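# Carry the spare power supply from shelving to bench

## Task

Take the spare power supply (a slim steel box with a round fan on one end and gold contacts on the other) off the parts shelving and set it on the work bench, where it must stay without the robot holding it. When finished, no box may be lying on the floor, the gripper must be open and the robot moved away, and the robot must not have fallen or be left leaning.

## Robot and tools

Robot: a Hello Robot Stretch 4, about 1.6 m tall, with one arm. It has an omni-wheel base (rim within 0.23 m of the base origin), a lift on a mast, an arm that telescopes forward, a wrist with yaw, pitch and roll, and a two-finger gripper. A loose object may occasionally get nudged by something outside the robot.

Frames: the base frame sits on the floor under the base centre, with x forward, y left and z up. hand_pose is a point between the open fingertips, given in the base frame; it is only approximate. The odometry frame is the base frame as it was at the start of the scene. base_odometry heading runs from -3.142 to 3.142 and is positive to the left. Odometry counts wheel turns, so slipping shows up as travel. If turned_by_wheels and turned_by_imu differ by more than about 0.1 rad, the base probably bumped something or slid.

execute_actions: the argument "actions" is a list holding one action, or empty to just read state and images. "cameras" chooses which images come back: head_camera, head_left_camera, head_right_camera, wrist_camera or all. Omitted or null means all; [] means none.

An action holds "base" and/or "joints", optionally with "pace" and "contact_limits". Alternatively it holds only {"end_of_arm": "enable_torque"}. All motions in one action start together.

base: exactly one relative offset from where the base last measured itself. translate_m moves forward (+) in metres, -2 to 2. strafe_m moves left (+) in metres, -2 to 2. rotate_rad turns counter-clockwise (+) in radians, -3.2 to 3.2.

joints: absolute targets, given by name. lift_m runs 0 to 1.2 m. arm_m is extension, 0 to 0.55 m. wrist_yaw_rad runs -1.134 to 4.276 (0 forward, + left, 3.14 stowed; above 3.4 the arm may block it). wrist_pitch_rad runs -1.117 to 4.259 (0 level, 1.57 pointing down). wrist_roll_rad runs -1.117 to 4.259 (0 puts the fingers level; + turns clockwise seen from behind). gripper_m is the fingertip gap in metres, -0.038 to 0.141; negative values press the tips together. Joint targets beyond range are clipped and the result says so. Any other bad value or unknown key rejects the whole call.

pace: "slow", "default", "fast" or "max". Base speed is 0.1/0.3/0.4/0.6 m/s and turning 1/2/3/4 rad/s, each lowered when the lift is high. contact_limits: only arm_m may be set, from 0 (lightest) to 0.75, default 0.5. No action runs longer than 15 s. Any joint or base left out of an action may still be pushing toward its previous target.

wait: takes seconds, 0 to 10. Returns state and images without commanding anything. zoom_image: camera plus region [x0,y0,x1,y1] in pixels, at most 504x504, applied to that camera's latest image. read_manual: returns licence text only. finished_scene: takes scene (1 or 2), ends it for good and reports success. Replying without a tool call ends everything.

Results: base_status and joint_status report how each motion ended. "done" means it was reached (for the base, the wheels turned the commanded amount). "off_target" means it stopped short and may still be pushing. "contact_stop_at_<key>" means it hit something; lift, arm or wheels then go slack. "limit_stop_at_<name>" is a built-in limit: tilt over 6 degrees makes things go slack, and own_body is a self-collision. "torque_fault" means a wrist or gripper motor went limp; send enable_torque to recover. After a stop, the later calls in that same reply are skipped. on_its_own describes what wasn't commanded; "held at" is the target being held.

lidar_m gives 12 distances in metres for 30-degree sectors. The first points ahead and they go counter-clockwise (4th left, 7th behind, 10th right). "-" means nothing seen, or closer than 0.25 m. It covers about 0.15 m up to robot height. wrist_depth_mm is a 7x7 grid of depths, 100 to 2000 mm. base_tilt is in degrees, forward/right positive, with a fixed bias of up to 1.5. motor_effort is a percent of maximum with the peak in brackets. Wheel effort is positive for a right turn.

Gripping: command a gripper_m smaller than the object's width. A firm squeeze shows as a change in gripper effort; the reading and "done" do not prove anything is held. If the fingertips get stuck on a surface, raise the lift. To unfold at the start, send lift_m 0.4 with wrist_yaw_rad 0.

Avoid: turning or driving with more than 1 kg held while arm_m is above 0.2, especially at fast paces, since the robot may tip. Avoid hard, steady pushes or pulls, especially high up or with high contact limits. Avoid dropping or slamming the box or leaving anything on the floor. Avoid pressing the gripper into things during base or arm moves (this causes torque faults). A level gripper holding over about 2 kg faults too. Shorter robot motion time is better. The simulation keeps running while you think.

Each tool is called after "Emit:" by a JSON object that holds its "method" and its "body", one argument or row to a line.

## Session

Emit:
{"method": "execute_actions", "body": {
  "actions": []
}}

Scene clock: 0.00 s.
base_odometry: x=+0.000 y=+0.000 heading=+0.000 (m, m, rad; odometry frame)
turned_by_wheels: +0.000 (rad since the last result)
turned_by_imu: +0.000 (rad since the last result)
base_tilt: forward=+0.2 right=-0.3 (deg)
lidar_m: 1.13 1.18 1.12 2.23 2.07 2.49 1.34 1.38 1.80 1.73 1.67 1.20
base_status: not commanded
joint_positions: lift_m=+0.149 arm_m=-0.002 wrist_yaw_rad=+3.207 wrist_pitch_rad=-0.008 wrist_roll_rad=+0.008 gripper_m=+0.057
joint_status: not commanded
motor_effort: lift_m=+21 arm_m=+0 wrist_yaw_rad=+0 wrist_pitch_rad=-7 wrist_roll_rad=+4 gripper_m=-4 wheel_0=+0 wheel_1=+0 wheel_2=+0 (%)
hand_pose: x=-0.1244 y=+0.0685 z=+0.3294 quat_wxyz=(-0.033, +0.004, +0.004, +0.999) (m; base frame)
wrist_depth_mm: - - 138 1537 1499 - - / - - 134 1499 1499 - - / - - 129 226 1499 - - / - 116 135 1499 1464 - - / 183 - 1537 1499 1464 - - / 193 1336 212 1430 212 1537 1537 / 193 842 831 166 854 854 960
pictures: head_camera, head_left_camera, head_right_camera, wrist_camera
Images, in order (width x height): head_camera 420x560, head_left_camera 420x672, head_right_camera 420x672, wrist_camera 616x392.

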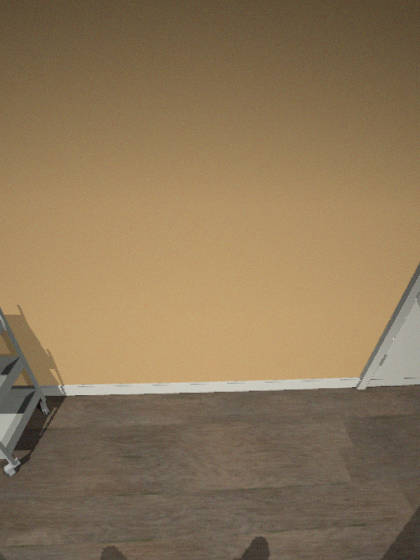

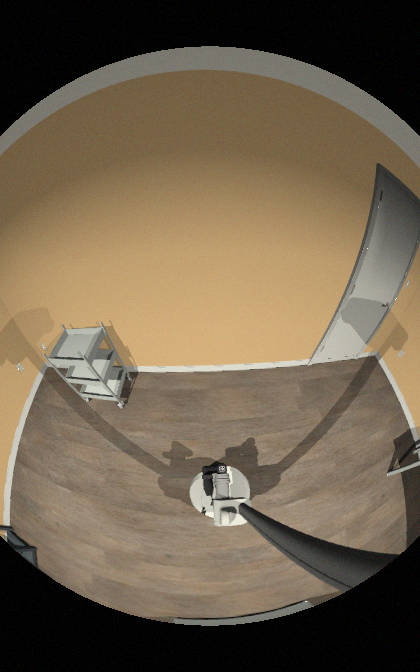

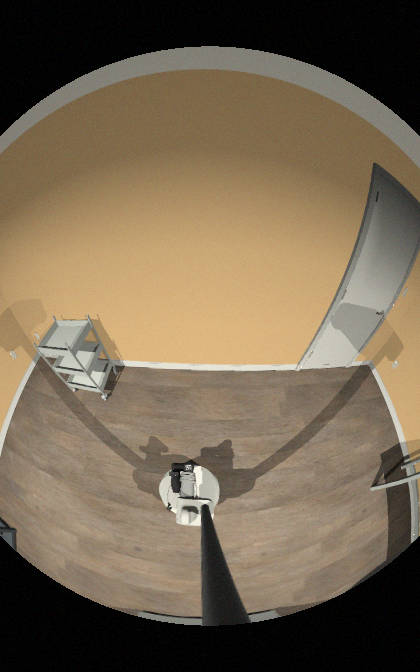

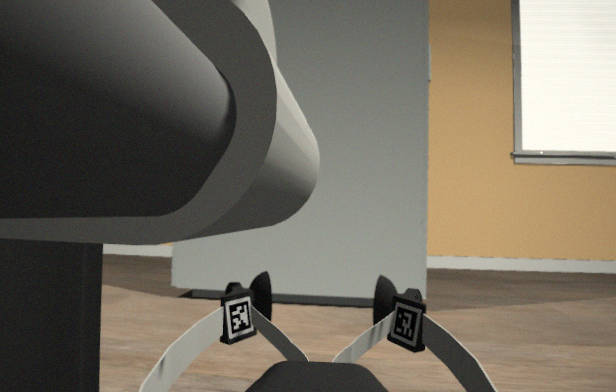

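Emit:
{"method": "execute_actions", "body": {
  "actions": [
    {"base": {"rotate_rad": 2.15}, "joints": {"lift_m": 0.4, "wrist_yaw_rad": 0.0, "gripper_m": 0.14}, "pace": "fast"}
  ]
}}

Scene clock: 6.67 s.
base_odometry: x=+0.000 y=+0.000 heading=+2.150 (m, m, rad; odometry frame)
turned_by_wheels: +2.150 (rad since the last result)
turned_by_imu: +2.153 (rad since the last result)
base_tilt: forward=+0.2 right=-0.3 (deg)
lidar_m: 2.08 1.39 1.33 1.41 1.73 1.73 1.58 1.18 1.14 1.18 1.11 2.25
base_status: done
joint_positions: lift_m=+0.400 arm_m=-0.002 wrist_yaw_rad=+0.001 wrist_pitch_rad=-0.008 wrist_roll_rad=+0.008 gripper_m=+0.140
joint_status: all done
motor_effort: lift_m=+22(24) arm_m=-1(0) wrist_yaw_rad=-2(9) wrist_pitch_rad=-5(7) wrist_roll_rad=+4(2) gripper_m=+3(1) wheel_0=-1(8) wheel_1=+1(8) wheel_2=-2(16) (%)
hand_pose: x=+0.4577 y=-0.0872 z=+0.5805 quat_wxyz=(+1.000, +0.004, -0.004, +0.000) (m; base frame)
wrist_depth_mm: - - - - - 1921 1708 / - - - - - 1863 1661 / - - - - - 1863 1661 / - - - - - 1863 1618 / - - - - - 1863 1618 / - 1983 1863 - - 206 1618 / 1464 1430 1499 148 1499 1397 1537
pictures: head_camera, head_left_camera, head_right_camera, wrist_camera
Images, in order (width x height): head_camera 420x560, head_left_camera 420x672, head_right_camera 420x672, wrist_camera 616x392.

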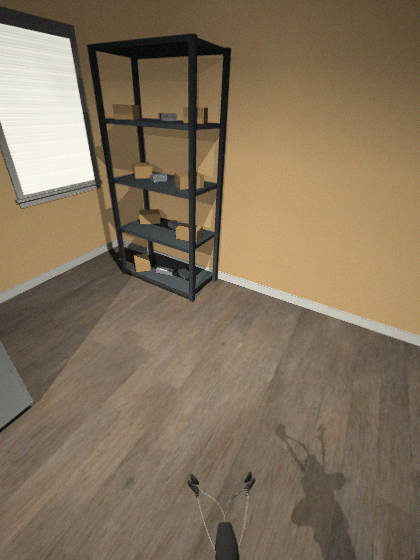

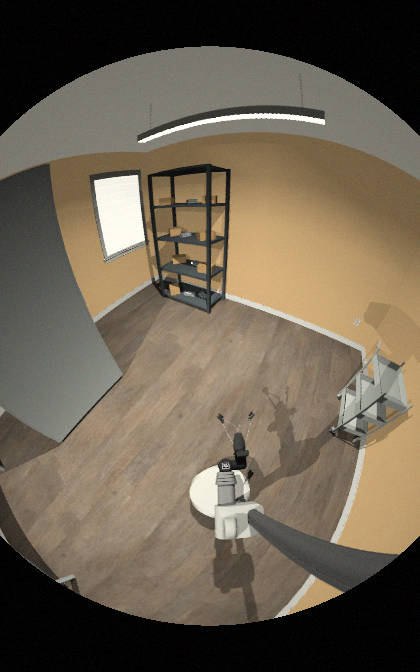

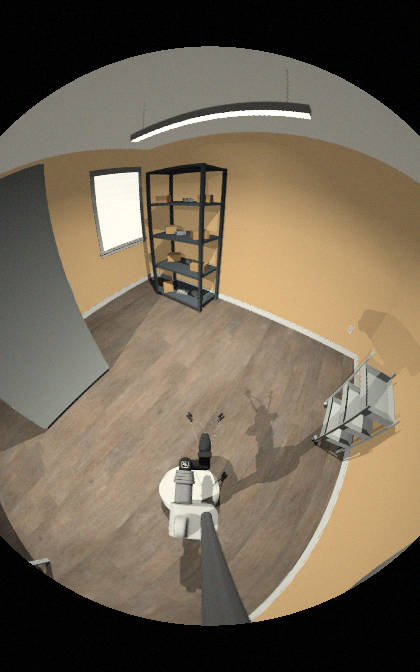

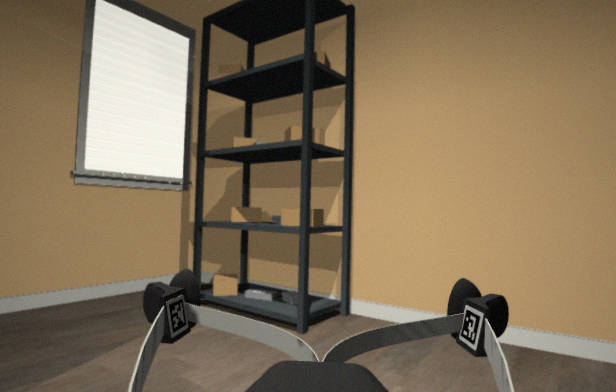

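Emit:
{"method": "zoom_image", "body": {
  "camera": "head_camera",
  "region": [90, 90, 240, 305]
}}

Emit:
{"method": "zoom_image", "body": {
  "camera": "head_camera",
  "region": [115, 200, 225, 305]
}}

Region (90, 90, 240, 305) of head_camera's 420x560 image, scaled by 2.344, with more detail than that image has; it fills the left 352 columns of this view, and the rest is white.

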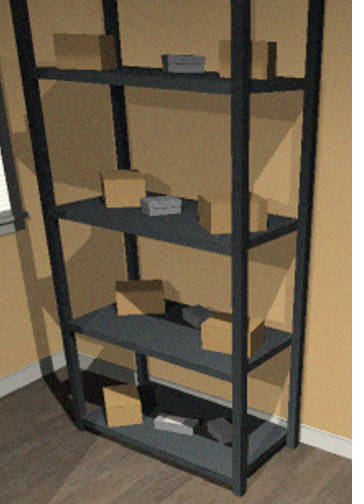

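Region (115, 200, 225, 305) of head_camera's 420x560 image, scaled by 4.582, with more detail than that image has; it fills the top 481 rows of this view, and the rest is white.

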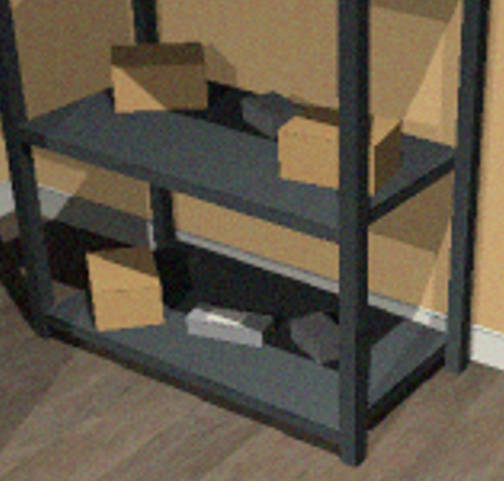

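Emit:
{"method": "execute_actions", "body": {
  "actions": [
    {"base": {"rotate_rad": 0.286}, "joints": {"arm_m": 0.14, "lift_m": 0.2}, "pace": "fast"}
  ],
  "cameras": []
}}

Emit:
{"method": "execute_actions", "body": {
  "actions": [
    {"base": {"translate_m": 1.62}, "joints": {"lift_m": 0.17, "wrist_pitch_rad": 0.35}, "pace": "max"}
  ],
  "cameras": ["head_camera"]
}}

Scene clock: 121.50 s.
base_odometry: x=+0.000 y=+0.000 heading=+2.435 (m, m, rad; odometry frame)
turned_by_wheels: +0.285 (rad since the last result)
turned_by_imu: +0.286 (rad since the last result)
base_tilt: forward=+0.2 right=-0.2 (deg)
lidar_m: 2.10 1.34 1.36 1.90 1.72 2.12 1.30 1.12 1.12 1.11 2.25 2.09
base_status: done
joint_positions: lift_m=+0.200 arm_m=+0.139 wrist_yaw_rad=+0.000 wrist_pitch_rad=-0.009 wrist_roll_rad=+0.008 gripper_m=+0.140
joint_status: all done
motor_effort: lift_m=+18(21) arm_m=+8(6) wrist_yaw_rad=-1(1) wrist_pitch_rad=-6(6) wrist_roll_rad=+2(2) gripper_m=-2(2) wheel_0=-3(13) wheel_1=-1(6) wheel_2=-3(12) (%)
hand_pose: x=+0.5980 y=-0.0874 z=+0.3808 quat_wxyz=(+1.000, +0.004, -0.004, +0.000) (m; base frame)
wrist_depth_mm: 946 - - - - 1921 1708 / 946 - - - - 1921 1661 / 946 - - - - 1921 1661 / 946 - - - - 1863 1661 / 946 - - - - 1921 1661 / 946 1336 1255 1618 1618 206 1576 / 946 960 1008 148 1025 946 1078
pictures: none
No camera images: the call's "cameras" was empty. Leave "cameras" out to get every camera's image.

Scene clock: 125.67 s.
base_odometry: x=-1.233 y=+1.051 heading=+2.435 (m, m, rad; odometry frame)
turned_by_wheels: +0.000 (rad since the last result)
turned_by_imu: -0.007 (rad since the last result)
base_tilt: forward=+0.2 right=-0.3 (deg)
lidar_m: 0.82 1.33 1.28 0.77 0.69 2.78 2.69 1.90 1.93 1.31 0.63 0.65
base_status: done
joint_positions: lift_m=+0.170 arm_m=+0.139 wrist_yaw_rad=+0.000 wrist_pitch_rad=+0.352 wrist_roll_rad=+0.008 gripper_m=+0.140
joint_status: all done
motor_effort: lift_m=+20(18) arm_m=+8(8) wrist_yaw_rad=-1(1) wrist_pitch_rad=-5(5) wrist_roll_rad=+2(3) gripper_m=+1(1) wheel_0=+1(13) wheel_1=+0(12) wheel_2=+3(19) (%)
hand_pose: x=+0.5803 y=-0.0874 z=+0.2488 quat_wxyz=(+0.985, +0.004, +0.175, -0.001) (m; base frame)
wrist_depth_mm: 904 1025 1138 1160 904 809 699 / 931 1042 1182 1229 1025 831 715 / 960 1078 1255 1308 1060 854 732 / 976 1078 1182 759 691 854 750 / 798 798 809 691 615 574 647 / 603 580 559 621 517 207 469 / 492 492 496 148 477 413 407
pictures: head_camera
Images, in order (width x height): head_camera 420x560.

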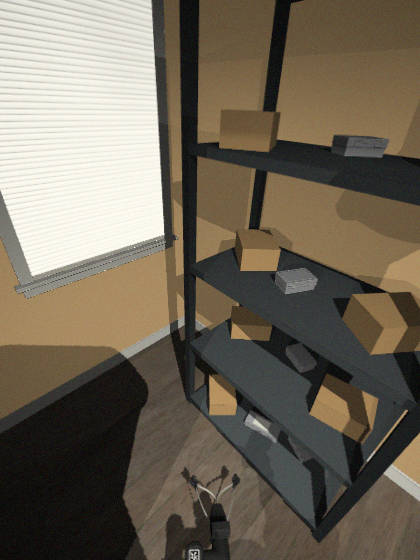

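Emit:
{"method": "execute_actions", "body": {
  "actions": [
    {"base": {"rotate_rad": -0.6}, "joints": {"wrist_yaw_rad": 0.55, "wrist_pitch_rad": 0.5, "arm_m": 0.12}}
  ]
}}

Scene clock: 137.47 s.
base_odometry: x=-1.233 y=+1.051 heading=+1.836 (m, m, rad; odometry frame)
turned_by_wheels: -0.599 (rad since the last result)
turned_by_imu: -0.600 (rad since the last result)
base_tilt: forward=+0.2 right=-0.2 (deg)
lidar_m: 0.64 0.76 1.29 1.38 0.81 0.66 3.41 2.79 1.93 1.92 1.38 0.61
base_status: done
joint_positions: lift_m=+0.170 arm_m=+0.121 wrist_yaw_rad=+0.549 wrist_pitch_rad=+0.502 wrist_roll_rad=+0.008 gripper_m=+0.140
joint_status: all done
motor_effort: lift_m=+19(20) arm_m=-8(11) wrist_yaw_rad=+1(3) wrist_pitch_rad=-4(5) wrist_roll_rad=+2(2) gripper_m=+1(3) wheel_0=+2(12) wheel_1=+1(10) wheel_2=+4(13) (%)
hand_pose: x=+0.5537 y=+0.0575 z=+0.2095 quat_wxyz=(+0.933, -0.063, +0.240, +0.262) (m; base frame)
wrist_depth_mm: 1042 1138 1308 1078 866 715 621 / 1078 1205 1366 1060 904 750 647 / 1060 1138 699 759 891 768 676 / 798 798 715 621 569 559 627 / 615 615 615 535 484 480 455 / 496 477 466 500 418 207 389 / 424 418 421 148 404 340 332
pictures: head_camera, head_left_camera, head_right_camera, wrist_camera
Images, in order (width x height): head_camera 420x560, head_left_camera 420x672, head_right_camera 420x672, wrist_camera 616x392.

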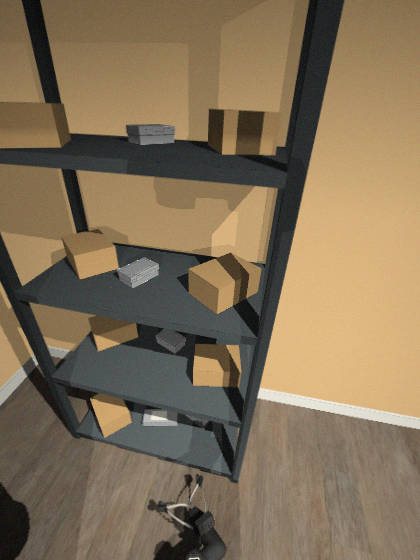

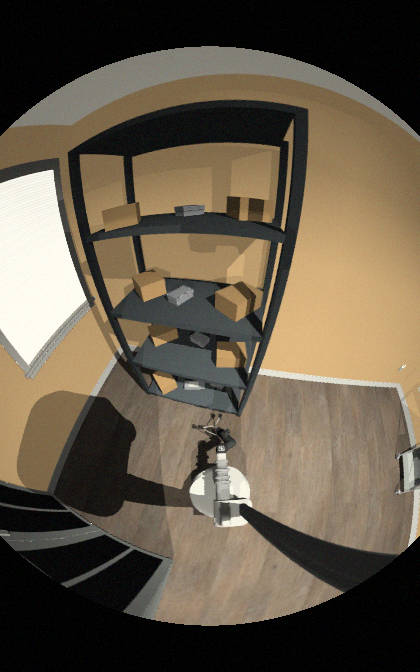

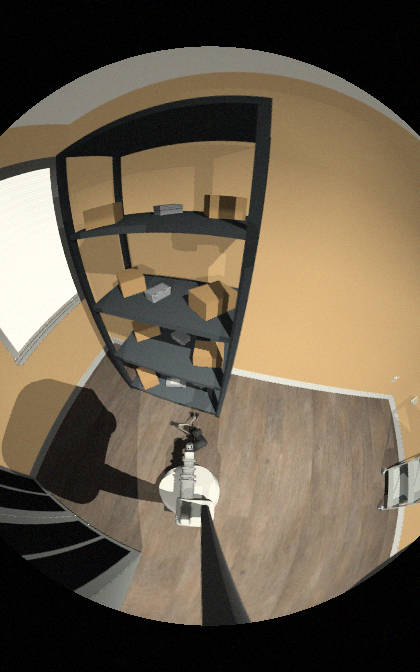

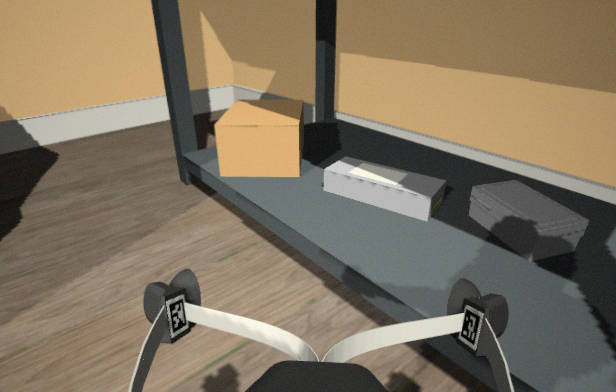

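Emit:
{"method": "zoom_image", "body": {
  "camera": "wrist_camera",
  "region": [200, 80, 616, 290]
}}

Emit:
{"method": "zoom_image", "body": {
  "camera": "head_camera",
  "region": [60, 380, 260, 500]
}}

Region (200, 80, 616, 290) of wrist_camera's 616x392 image, scaled by 1.212; it fills the top 254 rows of this view, and the rest is white.

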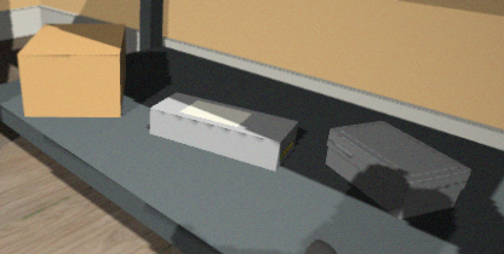

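Region (60, 380, 260, 500) of head_camera's 420x560 image, scaled by 2.520, with more detail than that image has; it fills the top 302 rows of this view, and the rest is white.

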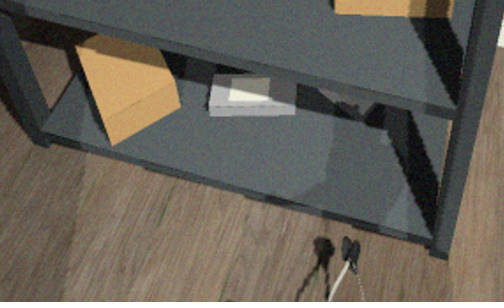

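Emit:
{"method": "execute_actions", "body": {
  "actions": [
    {"base": {"translate_m": 0.25}, "joints": {"wrist_yaw_rad": 1.545, "wrist_pitch_rad": 0.66, "arm_m": 0.407}, "contact_limits": {"arm_m": 0.25}}
  ],
  "cameras": ["wrist_camera", "head_left_camera"]
}}

Scene clock: 192.70 s.
base_odometry: x=-1.298 y=+1.292 heading=+1.836 (m, m, rad; odometry frame)
turned_by_wheels: +0.000 (rad since the last result)
turned_by_imu: +0.000 (rad since the last result)
base_tilt: forward=+0.2 right=-0.3 (deg)
lidar_m: 0.40 0.46 0.80 1.28 1.08 0.91 3.65 2.84 1.96 1.99 1.10 0.41
base_status: done
joint_positions: lift_m=+0.170 arm_m=+0.406 wrist_yaw_rad=+1.544 wrist_pitch_rad=+0.662 wrist_roll_rad=+0.008 gripper_m=+0.140
joint_status: all done
motor_effort: lift_m=+19(19) arm_m=+8(8) wrist_yaw_rad=+1(7) wrist_pitch_rad=-5(3) wrist_roll_rad=+4(2) gripper_m=-2(1) wheel_0=+5(8) wheel_1=+4(8) wheel_2=-4(20) (%)
contact_limits: arm_m 0.25
hand_pose: x=+0.6699 y=+0.2252 z=+0.1710 quat_wxyz=(+0.678, -0.224, +0.235, +0.659) (m; base frame)
wrist_depth_mm: 1336 1229 1138 1025 1008 960 809 / 1060 1042 1025 574 1008 991 759 / 768 759 750 387 379 699 661 / 597 597 597 368 394 452 455 / 492 492 397 375 382 379 377 / 418 407 307 286 294 207 320 / 368 283 285 148 247 273 282
pictures: head_left_camera, wrist_camera
Images, in order (width x height): head_left_camera 420x672, wrist_camera 616x392.

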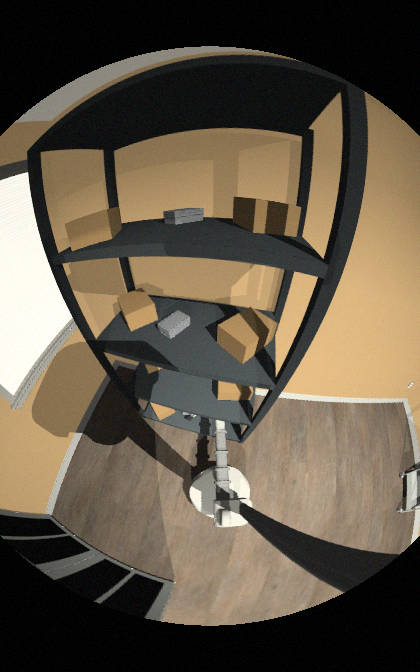

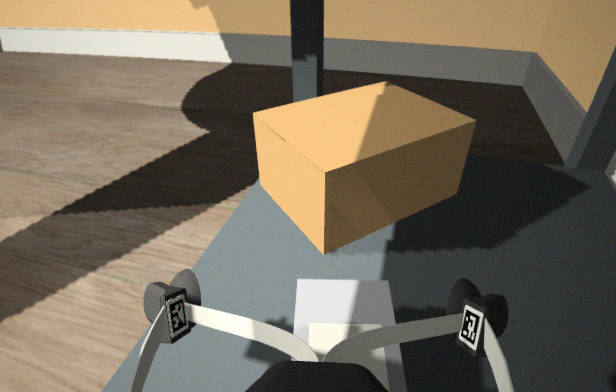

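Emit:
{"method": "execute_actions", "body": {
  "actions": [
    {"base": {"strafe_m": 0.012}, "joints": {"wrist_pitch_rad": 0.95, "arm_m": 0.4225, "lift_m": 0.168}, "contact_limits": {"arm_m": 0.25}}
  ],
  "cameras": ["wrist_camera"]
}}

Scene clock: 212.10 s.
base_odometry: x=-1.310 y=+1.289 heading=+1.836 (m, m, rad; odometry frame)
turned_by_wheels: +0.000 (rad since the last result)
turned_by_imu: +0.001 (rad since the last result)
base_tilt: forward=+0.2 right=-0.3 (deg)
lidar_m: 0.40 0.49 0.83 1.26 1.11 0.91 3.66 2.83 1.99 2.02 1.10 0.40
base_status: done
joint_positions: lift_m=+0.168 arm_m=+0.421 wrist_yaw_rad=+1.545 wrist_pitch_rad=+0.951 wrist_roll_rad=+0.008 gripper_m=+0.140
joint_status: all done
motor_effort: lift_m=+18(17) arm_m=+8(10) wrist_yaw_rad=+1(1) wrist_pitch_rad=-3(2) wrist_roll_rad=+3(1) gripper_m=-4(3) wheel_0=-4(7) wheel_1=+2(11) wheel_2=+0(1) (%)
contact_limits: arm_m 0.25
hand_pose: x=+0.6838 y=+0.1652 z=+0.1116 quat_wxyz=(+0.638, -0.317, +0.331, +0.619) (m; base frame)
wrist_depth_mm: 654 640 615 296 317 436 539 / 554 544 430 332 370 394 394 / 473 466 355 349 345 343 343 / 415 394 314 259 300 304 301 / 370 282 279 233 264 272 272 / 329 249 244 210 217 207 245 / 236 231 230 148 194 222 228
pictures: wrist_camera
Images, in order (width x height): wrist_camera 616x392.

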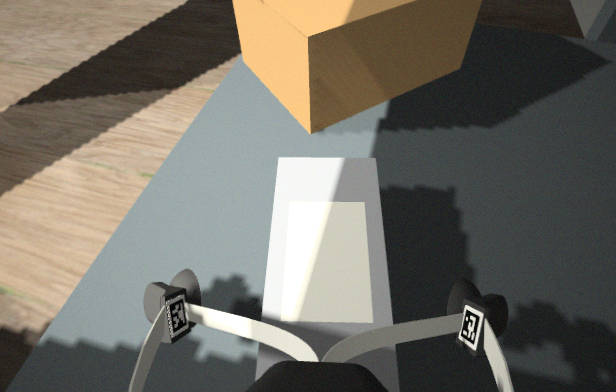

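Emit:
{"method": "execute_actions", "body": {
  "actions": [
    {"joints": {"lift_m": 0.162, "gripper_m": 0.008}}
  ],
  "cameras": ["wrist_camera"]
}}

Scene clock: 220.03 s.
base_odometry: x=-1.310 y=+1.289 heading=+1.836 (m, m, rad; odometry frame)
turned_by_wheels: +0.000 (rad since the last result)
turned_by_imu: +0.001 (rad since the last result)
base_tilt: forward=+0.2 right=-0.3 (deg)
lidar_m: 0.40 0.50 0.85 1.26 1.08 0.90 3.66 2.85 1.97 1.99 1.07 0.36
base_status: not commanded
joint_positions: lift_m=+0.162 arm_m=+0.421 wrist_yaw_rad=+1.545 wrist_pitch_rad=+0.958 wrist_roll_rad=+0.008 gripper_m=+0.009
joint_status: all done
motor_effort: lift_m=+21(18) arm_m=+7(8) wrist_yaw_rad=+0(2) wrist_pitch_rad=-21(21) wrist_roll_rad=+1(0) gripper_m=-28(27) wheel_0=-4(4) wheel_1=+2(2) wheel_2=+0(0) (%)
hand_pose: x=+0.6838 y=+0.1637 z=+0.1042 quat_wxyz=(+0.637, -0.319, +0.333, +0.618) (m; base frame)
wrist_depth_mm: 621 621 585 289 319 413 430 / 530 521 399 336 359 377 373 / 459 452 336 332 330 327 325 / 402 315 298 236 285 291 289 / 359 270 267 209 252 260 258 / 285 244 193 187 189 236 235 / 225 214 214 174 173 166 218
pictures: wrist_camera
Images, in order (width x height): wrist_camera 616x392.

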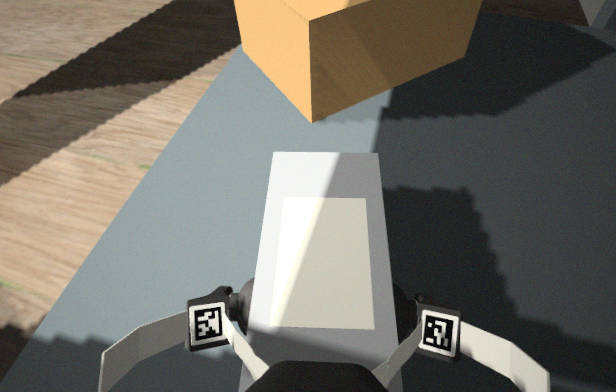

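Emit:
{"method": "execute_actions", "body": {
  "actions": [
    {"joints": {"lift_m": 0.18, "arm_m": 0.15}}
  ],
  "cameras": ["wrist_camera", "head_left_camera"]
}}

Scene clock: 237.77 s.
base_odometry: x=-1.310 y=+1.289 heading=+1.836 (m, m, rad; odometry frame)
turned_by_wheels: +0.000 (rad since the last result)
turned_by_imu: +0.001 (rad since the last result)
base_tilt: forward=+0.2 right=-0.3 (deg)
lidar_m: 0.39 0.43 0.81 1.26 1.08 0.91 3.70 2.85 1.98 1.98 1.11 0.40
base_status: not commanded
joint_positions: lift_m=+0.180 arm_m=+0.151 wrist_yaw_rad=+1.545 wrist_pitch_rad=+0.958 wrist_roll_rad=+0.008 gripper_m=+0.009
joint_status: all done
motor_effort: lift_m=+26(29) arm_m=-8(7) wrist_yaw_rad=+0(1) wrist_pitch_rad=-20(22) wrist_roll_rad=+1(4) gripper_m=-26(27) wheel_0=-3(4) wheel_1=+2(2) wheel_2=+0(0) (%)
hand_pose: x=+0.4140 y=+0.1637 z=+0.1218 quat_wxyz=(+0.637, -0.319, +0.333, +0.618) (m; base frame)
wrist_depth_mm: 661 654 647 634 621 459 332 / 564 554 544 539 535 407 353 / 484 477 473 469 462 362 351 / 430 424 418 236 402 315 312 / 382 379 375 209 353 282 279 / 343 343 193 187 190 255 253 / 317 301 298 174 173 165 235
pictures: head_left_camera, wrist_camera
Images, in order (width x height): head_left_camera 420x672, wrist_camera 616x392.

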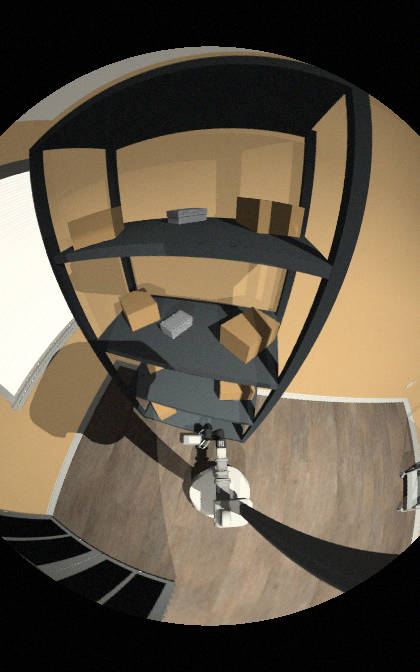

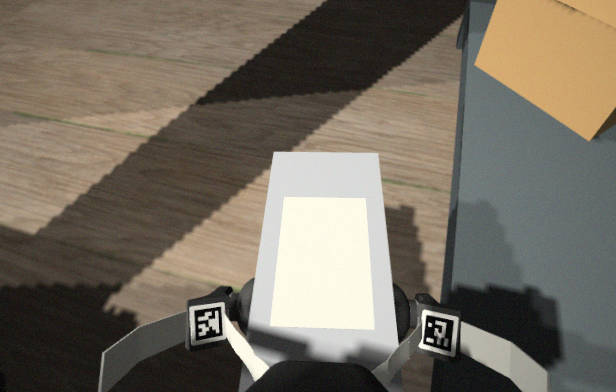

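Emit:
{"method": "execute_actions", "body": {
  "actions": [
    {"base": {"rotate_rad": 0.16}}
  ],
  "cameras": ["head_left_camera"]
}}

Scene clock: 303.37 s.
base_odometry: x=-1.310 y=+1.289 heading=+1.996 (m, m, rad; odometry frame)
turned_by_wheels: +0.159 (rad since the last result)
turned_by_imu: +0.160 (rad since the last result)
base_tilt: forward=+0.1 right=-0.3 (deg)
lidar_m: 0.41 0.43 1.25 1.33 0.99 0.91 3.71 2.65 2.00 1.57 0.98 0.40
base_status: done
joint_positions: lift_m=+0.180 arm_m=+0.151 wrist_yaw_rad=+1.545 wrist_pitch_rad=+0.958 wrist_roll_rad=+0.008 gripper_m=+0.009
joint_status: not commanded
motor_effort: lift_m=+26(26) arm_m=-8(8) wrist_yaw_rad=+0(3) wrist_pitch_rad=-21(25) wrist_roll_rad=+3(2) gripper_m=-25(24) wheel_0=-2(9) wheel_1=-2(8) wheel_2=-4(10) (%)
hand_pose: x=+0.4139 y=+0.1637 z=+0.1218 quat_wxyz=(+0.637, -0.319, +0.333, +0.618) (m; base frame)
wrist_depth_mm: 654 654 640 634 627 615 525 / 564 554 539 535 530 530 427 / 484 480 473 469 462 459 357 / 430 424 418 236 399 407 319 / 382 377 375 209 355 366 279 / 343 343 193 188 190 327 253 / 317 301 300 173 173 166 235
pictures: head_left_camera
Images, in order (width x height): head_left_camera 420x672.

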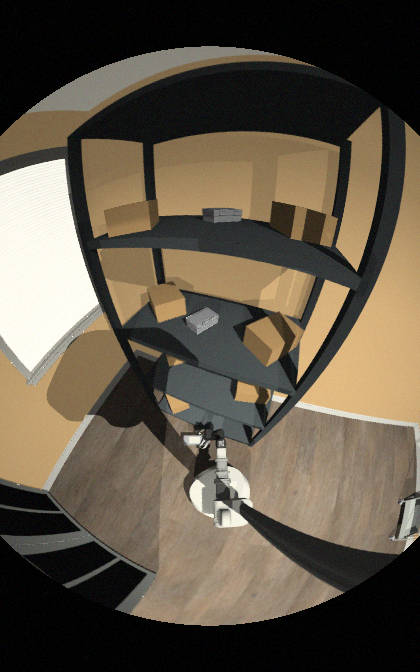

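Emit:
{"method": "execute_actions", "body": {
  "actions": [
    {"base": {"translate_m": -2.0}, "joints": {"lift_m": 0.26}, "pace": "max"}
  ],
  "cameras": ["head_camera", "head_left_camera"]
}}

Scene clock: 315.63 s.
base_odometry: x=-0.486 y=-0.533 heading=+1.995 (m, m, rad; odometry frame)
turned_by_wheels: +0.000 (rad since the last result)
turned_by_imu: +0.009 (rad since the last result)
base_tilt: forward=+0.2 right=-0.3 (deg)
lidar_m: 2.34 0.46 0.83 0.86 1.24 1.15 1.96 1.78 1.66 1.67 1.85 2.76
base_status: done
joint_positions: lift_m=+0.260 arm_m=+0.151 wrist_yaw_rad=+1.545 wrist_pitch_rad=+0.958 wrist_roll_rad=+0.008 gripper_m=+0.009
joint_status: all done
motor_effort: lift_m=+25(31) arm_m=-8(8) wrist_yaw_rad=+0(1) wrist_pitch_rad=-23(24) wrist_roll_rad=+4(1) gripper_m=-27(25) wheel_0=-3(9) wheel_1=+1(9) wheel_2=+0(19) (%)
hand_pose: x=+0.4139 y=+0.1637 z=+0.2019 quat_wxyz=(+0.637, -0.319, +0.333, +0.618) (m; base frame)
wrist_depth_mm: 820 809 798 741 668 597 549 / 707 683 676 668 661 654 627 / 603 591 580 580 574 569 569 / 530 525 521 236 496 504 500 / 473 469 466 208 439 455 449 / 427 424 193 187 189 413 407 / 387 375 373 173 173 164 377
pictures: head_camera, head_left_camera
Images, in order (width x height): head_camera 420x560, head_left_camera 420x672.

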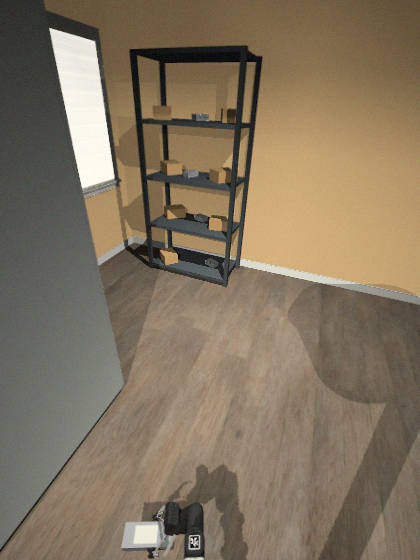

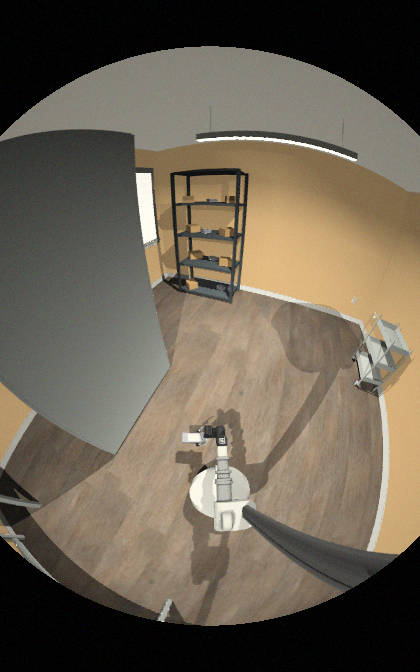

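Emit:
{"method": "execute_actions", "body": {
  "actions": [
    {"base": {"rotate_rad": 2.5}, "joints": {"lift_m": 0.75, "wrist_yaw_rad": 0.0, "arm_m": 0.08}}
  ]
}}

Scene clock: 322.20 s.
base_odometry: x=-0.486 y=-0.533 heading=-1.789 (m, m, rad; odometry frame)
turned_by_wheels: +2.499 (rad since the last result)
turned_by_imu: +2.503 (rad since the last result)
base_tilt: forward=+0.2 right=-0.2 (deg)
lidar_m: 0.48 1.15 1.87 1.64 1.63 1.80 2.78 2.38 0.99 0.83 0.82 1.34
base_status: done
joint_positions: lift_m=+0.750 arm_m=+0.081 wrist_yaw_rad=+0.000 wrist_pitch_rad=+0.957 wrist_roll_rad=+0.008 gripper_m=+0.009
joint_status: all done
motor_effort: lift_m=+26(28) arm_m=-8(11) wrist_yaw_rad=-1(6) wrist_pitch_rad=-20(24) wrist_roll_rad=+1(1) gripper_m=-27(28) wheel_0=-3(9) wheel_1=-4(11) wheel_2=-5(15) (%)
hand_pose: x=+0.4184 y=-0.0874 z=+0.6918 quat_wxyz=(+0.888, +0.004, +0.461, -0.002) (m; base frame)
wrist_depth_mm: 1576 1576 1618 1618 1661 1661 1618 / 1537 1464 1499 1464 1430 1430 1430 / 1308 1308 1255 1255 1255 1255 1255 / 1138 1160 1138 236 1078 1118 1098 / 1042 1025 1008 209 976 991 976 / 931 931 193 187 190 891 904 / 854 809 820 174 173 166 831
pictures: head_camera, head_left_camera, head_right_camera, wrist_camera
Images, in order (width x height): head_camera 420x560, head_left_camera 420x672, head_right_camera 420x672, wrist_camera 616x392.

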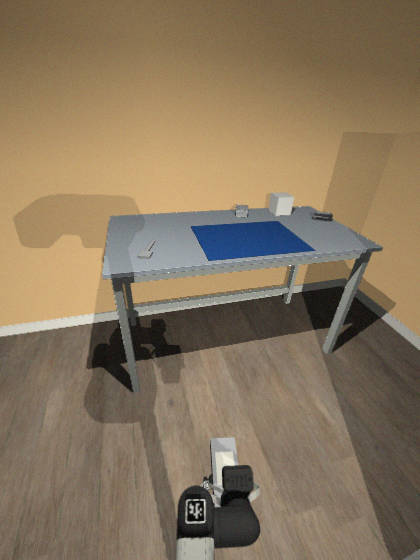

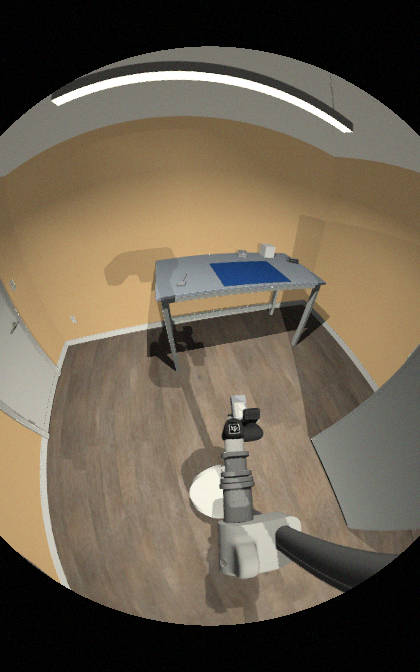

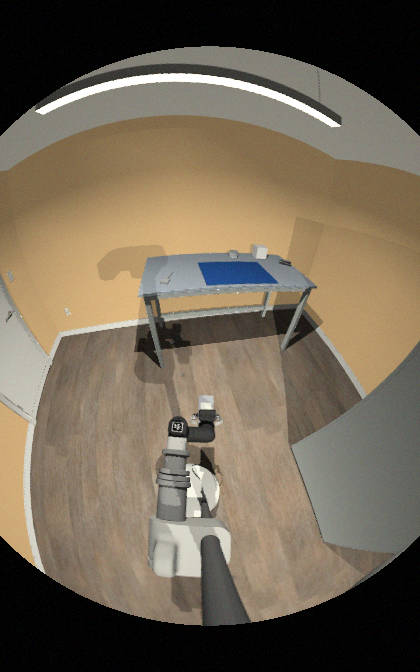

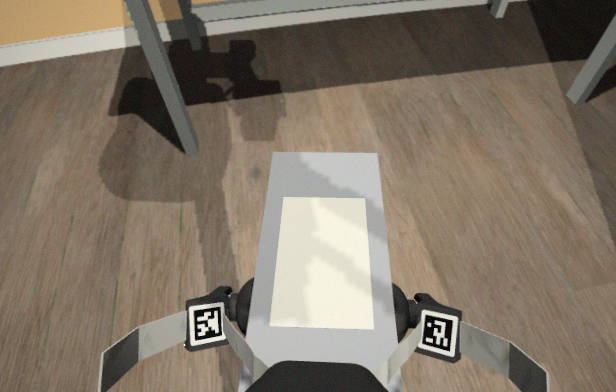

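Emit:
{"method": "execute_actions", "body": {
  "actions": [
    {"base": {"rotate_rad": -0.12}, "joints": {"lift_m": 0.86}, "pace": "fast"}
  ],
  "cameras": []
}}

Emit:
{"method": "execute_actions", "body": {
  "actions": [
    {"base": {"translate_m": 0.85}, "joints": {"lift_m": 1.09}, "pace": "fast"}
  ],
  "cameras": ["head_camera", "wrist_camera"]
}}

Scene clock: 349.83 s.
base_odometry: x=-0.486 y=-0.533 heading=-1.908 (m, m, rad; odometry frame)
turned_by_wheels: -0.119 (rad since the last result)
turned_by_imu: -0.119 (rad since the last result)
base_tilt: forward=+0.2 right=-0.2 (deg)
lidar_m: 0.48 1.13 2.05 1.65 1.63 1.81 2.10 2.35 1.05 0.86 0.84 1.42
base_status: done
joint_positions: lift_m=+0.860 arm_m=+0.081 wrist_yaw_rad=+0.000 wrist_pitch_rad=+0.958 wrist_roll_rad=+0.008 gripper_m=+0.009
joint_status: all done
motor_effort: lift_m=+26(30) arm_m=-8(9) wrist_yaw_rad=+1(4) wrist_pitch_rad=-22(23) wrist_roll_rad=+2(1) gripper_m=-31(24) wheel_0=+2(7) wheel_1=+3(11) wheel_2=+4(10) (%)
hand_pose: x=+0.4183 y=-0.0875 z=+0.8018 quat_wxyz=(+0.888, +0.004, +0.461, -0.002) (m; base frame)
wrist_depth_mm: 1464 1537 1618 1808 1863 1863 1756 / 1618 1618 1661 1661 1618 1576 1618 / 1464 1430 1464 1430 1430 1366 1397 / 1308 1308 1281 236 1229 1255 1229 / 1160 1160 1160 208 1078 1118 1118 / 1042 1042 193 188 190 1008 1008 / 960 917 917 174 173 165 931
pictures: none
No camera images: the call's "cameras" was empty. Leave "cameras" out to get every camera's image.

Scene clock: 353.43 s.
base_odometry: x=-0.766 y=-1.335 heading=-1.908 (m, m, rad; odometry frame)
turned_by_wheels: +0.000 (rad since the last result)
turned_by_imu: -0.003 (rad since the last result)
base_tilt: forward=+0.2 right=-0.3 (deg)
lidar_m: 0.33 0.33 0.39 1.94 1.89 2.14 2.64 1.44 0.88 1.12 0.90 0.32
base_status: done
joint_positions: lift_m=+1.090 arm_m=+0.081 wrist_yaw_rad=+0.000 wrist_pitch_rad=+0.958 wrist_roll_rad=+0.008 gripper_m=+0.009
joint_status: all done
motor_effort: lift_m=+26(28) arm_m=-8(8) wrist_yaw_rad=+0(1) wrist_pitch_rad=-22(25) wrist_roll_rad=+2(4) gripper_m=-25(30) wheel_0=+4(12) wheel_1=+2(9) wheel_2=-1(15) (%)
hand_pose: x=+0.4182 y=-0.0875 z=+1.0318 quat_wxyz=(+0.888, +0.004, +0.461, -0.002) (m; base frame)
wrist_depth_mm: 640 634 627 615 609 603 597 / 549 535 525 525 521 512 512 / 477 466 462 455 452 449 449 / 418 413 410 236 394 399 397 / 373 368 368 209 349 364 375 / 338 334 192 188 190 1229 1205 / 310 301 309 174 173 165 1138
pictures: head_camera, wrist_camera
Images, in order (width x height): head_camera 420x560, wrist_camera 616x392.

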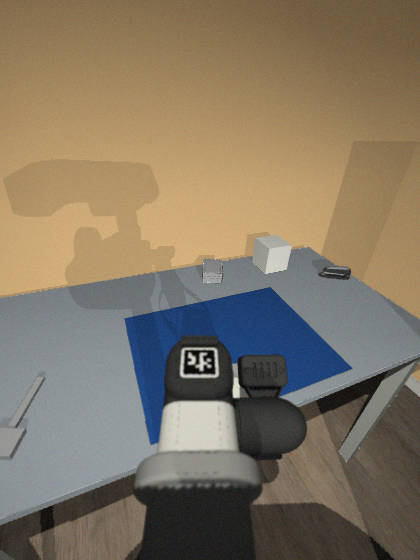

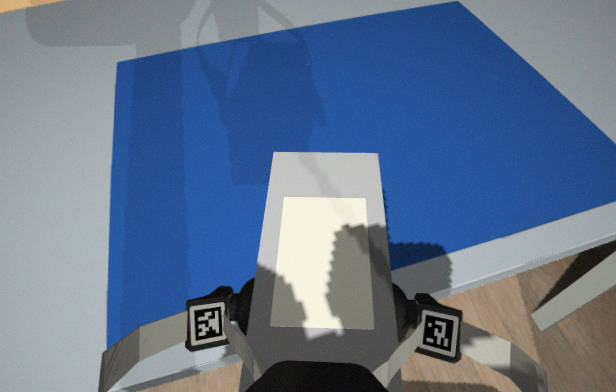

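Emit:
{"method": "execute_actions", "body": {
  "actions": [
    {"joints": {"arm_m": 0.33, "lift_m": 1.014}}
  ],
  "cameras": ["wrist_camera"]
}}

Scene clock: 365.73 s.
base_odometry: x=-0.766 y=-1.335 heading=-1.908 (m, m, rad; odometry frame)
turned_by_wheels: +0.000 (rad since the last result)
turned_by_imu: +0.001 (rad since the last result)
base_tilt: forward=+0.3 right=-0.3 (deg)
lidar_m: 0.36 0.33 0.38 1.92 1.91 2.13 2.68 1.40 0.88 1.13 0.92 0.48
base_status: not commanded
joint_positions: lift_m=+1.014 arm_m=+0.329 wrist_yaw_rad=+0.000 wrist_pitch_rad=+0.957 wrist_roll_rad=+0.008 gripper_m=+0.009
joint_status: all done
motor_effort: lift_m=+22(25) arm_m=+8(9) wrist_yaw_rad=-1(0) wrist_pitch_rad=-20(22) wrist_roll_rad=+3(1) gripper_m=-27(29) wheel_0=+4(4) wheel_1=+2(2) wheel_2=-1(1) (%)
hand_pose: x=+0.6656 y=-0.0874 z=+0.9562 quat_wxyz=(+0.888, +0.004, +0.461, -0.002) (m; base frame)
wrist_depth_mm: 492 484 480 469 466 466 455 / 418 413 404 397 394 392 392 / 359 355 353 349 345 343 342 / 317 317 312 236 300 306 303 / 283 282 279 209 265 274 272 / 256 255 192 188 190 248 248 / 236 224 224 174 173 165 229
pictures: wrist_camera
Images, in order (width x height): wrist_camera 616x392.

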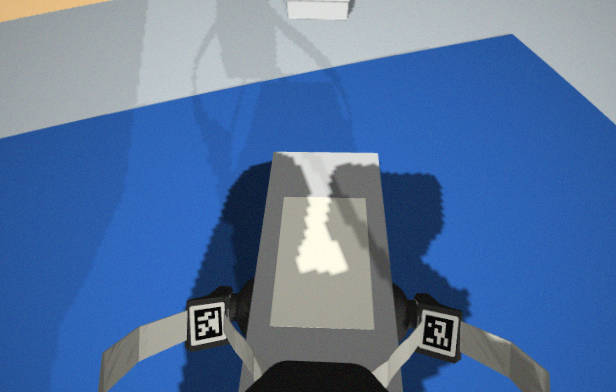

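Emit:
{"method": "execute_actions", "body": {
  "actions": [
    {"joints": {"lift_m": 1.0}, "pace": "slow"}
  ],
  "cameras": []
}}

Emit:
{"method": "execute_actions", "body": {
  "actions": [
    {"joints": {"gripper_m": 0.115}}
  ],
  "cameras": ["wrist_camera"]
}}

Scene clock: 372.57 s.
base_odometry: x=-0.766 y=-1.335 heading=-1.908 (m, m, rad; odometry frame)
turned_by_wheels: +0.000 (rad since the last result)
turned_by_imu: +0.001 (rad since the last result)
base_tilt: forward=+0.1 right=-0.2 (deg)
lidar_m: 0.37 0.34 0.41 1.96 1.91 2.16 2.65 1.39 0.87 1.11 0.92 0.45
base_status: not commanded
joint_positions: lift_m=+1.000 arm_m=+0.329 wrist_yaw_rad=+0.000 wrist_pitch_rad=+0.958 wrist_roll_rad=+0.008 gripper_m=+0.009
joint_status: all done
motor_effort: lift_m=+22(22) arm_m=+8(8) wrist_yaw_rad=-1(1) wrist_pitch_rad=-21(21) wrist_roll_rad=+0(2) gripper_m=-23(25) wheel_0=+4(4) wheel_1=+2(2) wheel_2=-1(1) (%)
hand_pose: x=+0.6655 y=-0.0874 z=+0.9422 quat_wxyz=(+0.888, +0.004, +0.461, -0.002) (m; base frame)
wrist_depth_mm: 462 459 452 445 442 433 430 / 394 392 382 377 373 370 368 / 340 334 332 329 327 324 322 / 300 297 294 236 282 287 286 / 267 266 264 209 250 258 257 / 242 241 193 187 190 235 233 / 222 213 212 173 173 165 216
pictures: none
No camera images: the call's "cameras" was empty. Leave "cameras" out to get every camera's image.

Scene clock: 374.47 s.
base_odometry: x=-0.766 y=-1.335 heading=-1.908 (m, m, rad; odometry frame)
turned_by_wheels: +0.000 (rad since the last result)
turned_by_imu: +0.000 (rad since the last result)
base_tilt: forward=+0.2 right=-0.3 (deg)
lidar_m: 0.37 0.36 0.40 1.93 1.91 2.14 2.68 1.43 0.88 1.13 0.90 0.45
base_status: not commanded
joint_positions: lift_m=+1.000 arm_m=+0.329 wrist_yaw_rad=-0.001 wrist_pitch_rad=+0.952 wrist_roll_rad=+0.008 gripper_m=+0.115
joint_status: all done
motor_effort: lift_m=+22(22) arm_m=+8(8) wrist_yaw_rad=+2(2) wrist_pitch_rad=-5(21) wrist_roll_rad=+3(4) gripper_m=-1(25) wheel_0=+4(4) wheel_1=+2(2) wheel_2=-1(1) (%)
hand_pose: x=+0.6668 y=-0.0875 z=+0.9431 quat_wxyz=(+0.889, +0.004, +0.458, -0.002) (m; base frame)
wrist_depth_mm: 477 469 466 462 455 452 442 / 404 402 394 387 384 379 382 / 347 343 340 336 334 332 329 / 304 301 300 248 290 294 291 / 272 271 270 222 258 264 262 / 245 245 199 202 204 235 237 / 225 223 220 151 213 213 219
pictures: wrist_camera
Images, in order (width x height): wrist_camera 616x392.

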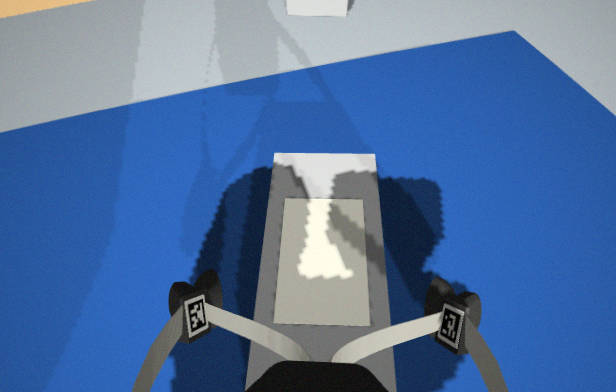

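Emit:
{"method": "execute_actions", "body": {
  "actions": [
    {"base": {"translate_m": -0.8}, "joints": {"lift_m": 1.08, "arm_m": 0.0}, "pace": "fast"}
  ],
  "cameras": ["head_camera"]
}}

Emit:
{"method": "execute_actions", "body": {
  "actions": [
    {"base": {"rotate_rad": -1.4}, "joints": {"wrist_yaw_rad": -1.0, "wrist_pitch_rad": 0.15}, "pace": "fast"}
  ]
}}

Scene clock: 393.87 s.
base_odometry: x=-0.502 y=-0.580 heading=-1.908 (m, m, rad; odometry frame)
turned_by_wheels: +0.000 (rad since the last result)
turned_by_imu: +0.004 (rad since the last result)
base_tilt: forward=+0.3 right=-0.3 (deg)
lidar_m: 1.09 1.10 2.02 1.68 1.65 1.84 2.17 2.41 1.08 0.84 0.82 1.37
base_status: done
joint_positions: lift_m=+1.080 arm_m=+0.001 wrist_yaw_rad=+0.000 wrist_pitch_rad=+0.952 wrist_roll_rad=+0.008 gripper_m=+0.115
joint_status: all done
motor_effort: lift_m=+23(25) arm_m=-8(10) wrist_yaw_rad=+0(1) wrist_pitch_rad=-3(5) wrist_roll_rad=+4(3) gripper_m=-3(1) wheel_0=-5(7) wheel_1=-1(8) wheel_2=+2(13) (%)
hand_pose: x=+0.3397 y=-0.0874 z=+1.0231 quat_wxyz=(+0.889, +0.004, +0.458, -0.002) (m; base frame)
wrist_depth_mm: 1499 1576 1708 1863 1983 - 1863 / 1708 1756 1921 1983 - 1921 1921 / 1808 1756 1808 1756 1756 1708 1708 / 1576 1576 1537 1576 1537 1537 1537 / 1430 1430 1397 1397 1397 1397 1366 / 1281 1281 202 1281 1255 1205 1255 / 1182 1182 1160 151 1138 1118 1138
pictures: head_camera
Images, in order (width x height): head_camera 420x560.

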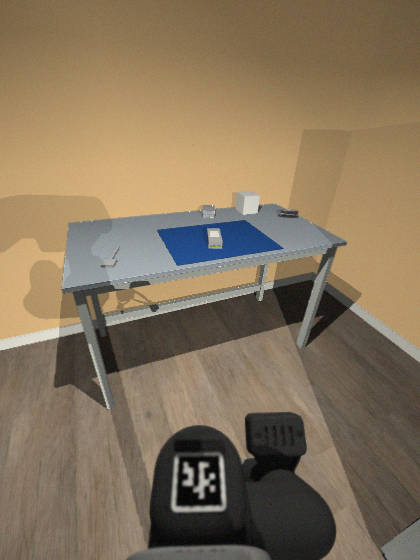

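Scene clock: 396.17 s.
base_odometry: x=-0.502 y=-0.580 heading=+2.976 (m, m, rad; odometry frame)
turned_by_wheels: -1.399 (rad since the last result)
turned_by_imu: -1.400 (rad since the last result)
base_tilt: forward=+0.2 right=-0.2 (deg)
lidar_m: 0.83 0.82 1.21 1.10 1.12 1.86 1.65 1.68 1.86 2.81 2.40 0.94
base_status: done
joint_positions: lift_m=+1.080 arm_m=+0.001 wrist_yaw_rad=-1.000 wrist_pitch_rad=+0.153 wrist_roll_rad=+0.008 gripper_m=+0.115
joint_status: all done
motor_effort: lift_m=+21(22) arm_m=-8(8) wrist_yaw_rad=-1(8) wrist_pitch_rad=-6(13) wrist_roll_rad=+3(2) gripper_m=-3(1) wheel_0=+5(8) wheel_1=+3(11) wheel_2=+6(11) (%)
hand_pose: x=+0.2529 y=-0.2871 z=+1.2143 quat_wxyz=(+0.875, +0.040, +0.065, -0.478) (m; base frame)
wrist_depth_mm: 676 831 - - - - - / 676 842 - - - - - / 691 854 - - - - - / 691 878 - - - - - / 707 878 - - - - - / 707 854 202 - - - - / 715 831 - 150 - - -
pictures: head_camera, head_left_camera, head_right_camera, wrist_camera
Images, in order (width x height): head_camera 420x560, head_left_camera 420x672, head_right_camera 420x672, wrist_camera 616x392.

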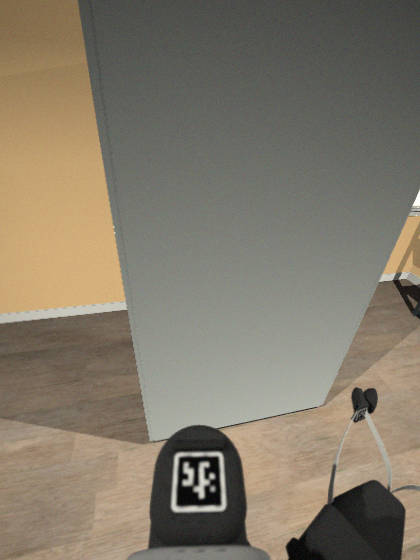

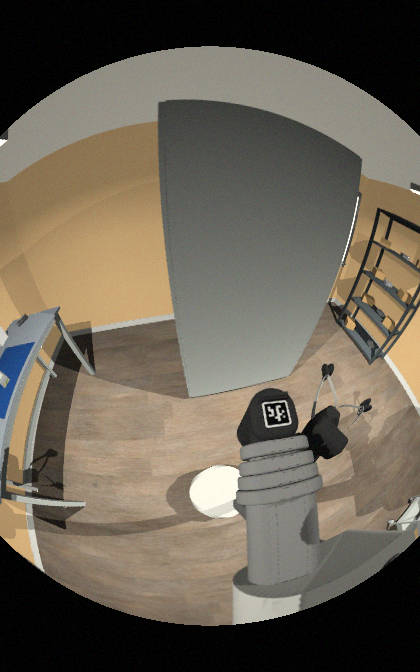

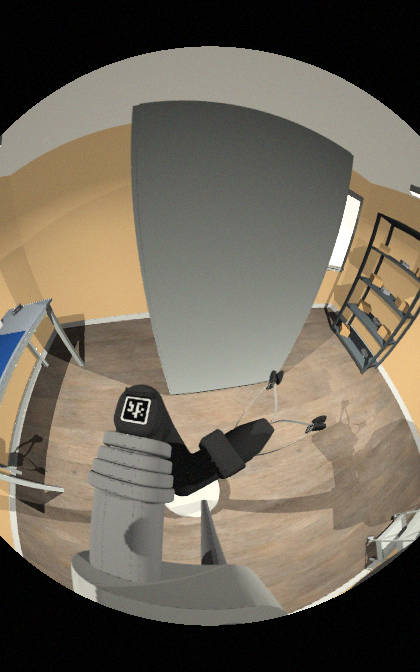

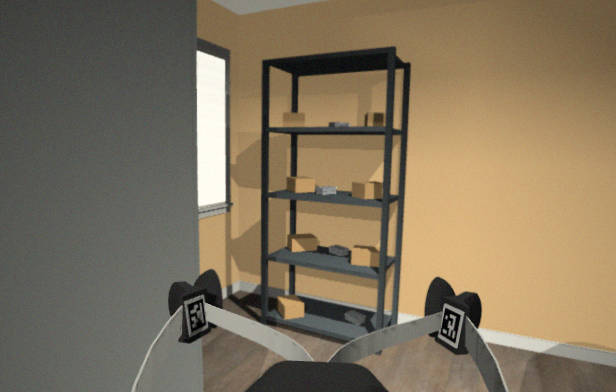

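All 11 remaining boxes are still on the shelving, the power supply is on the bench mat, and the robot is clear.

Emit:
{"method": "finished_scene", "body": {
  "scene": 2
}}

The scene is finished: the task was done.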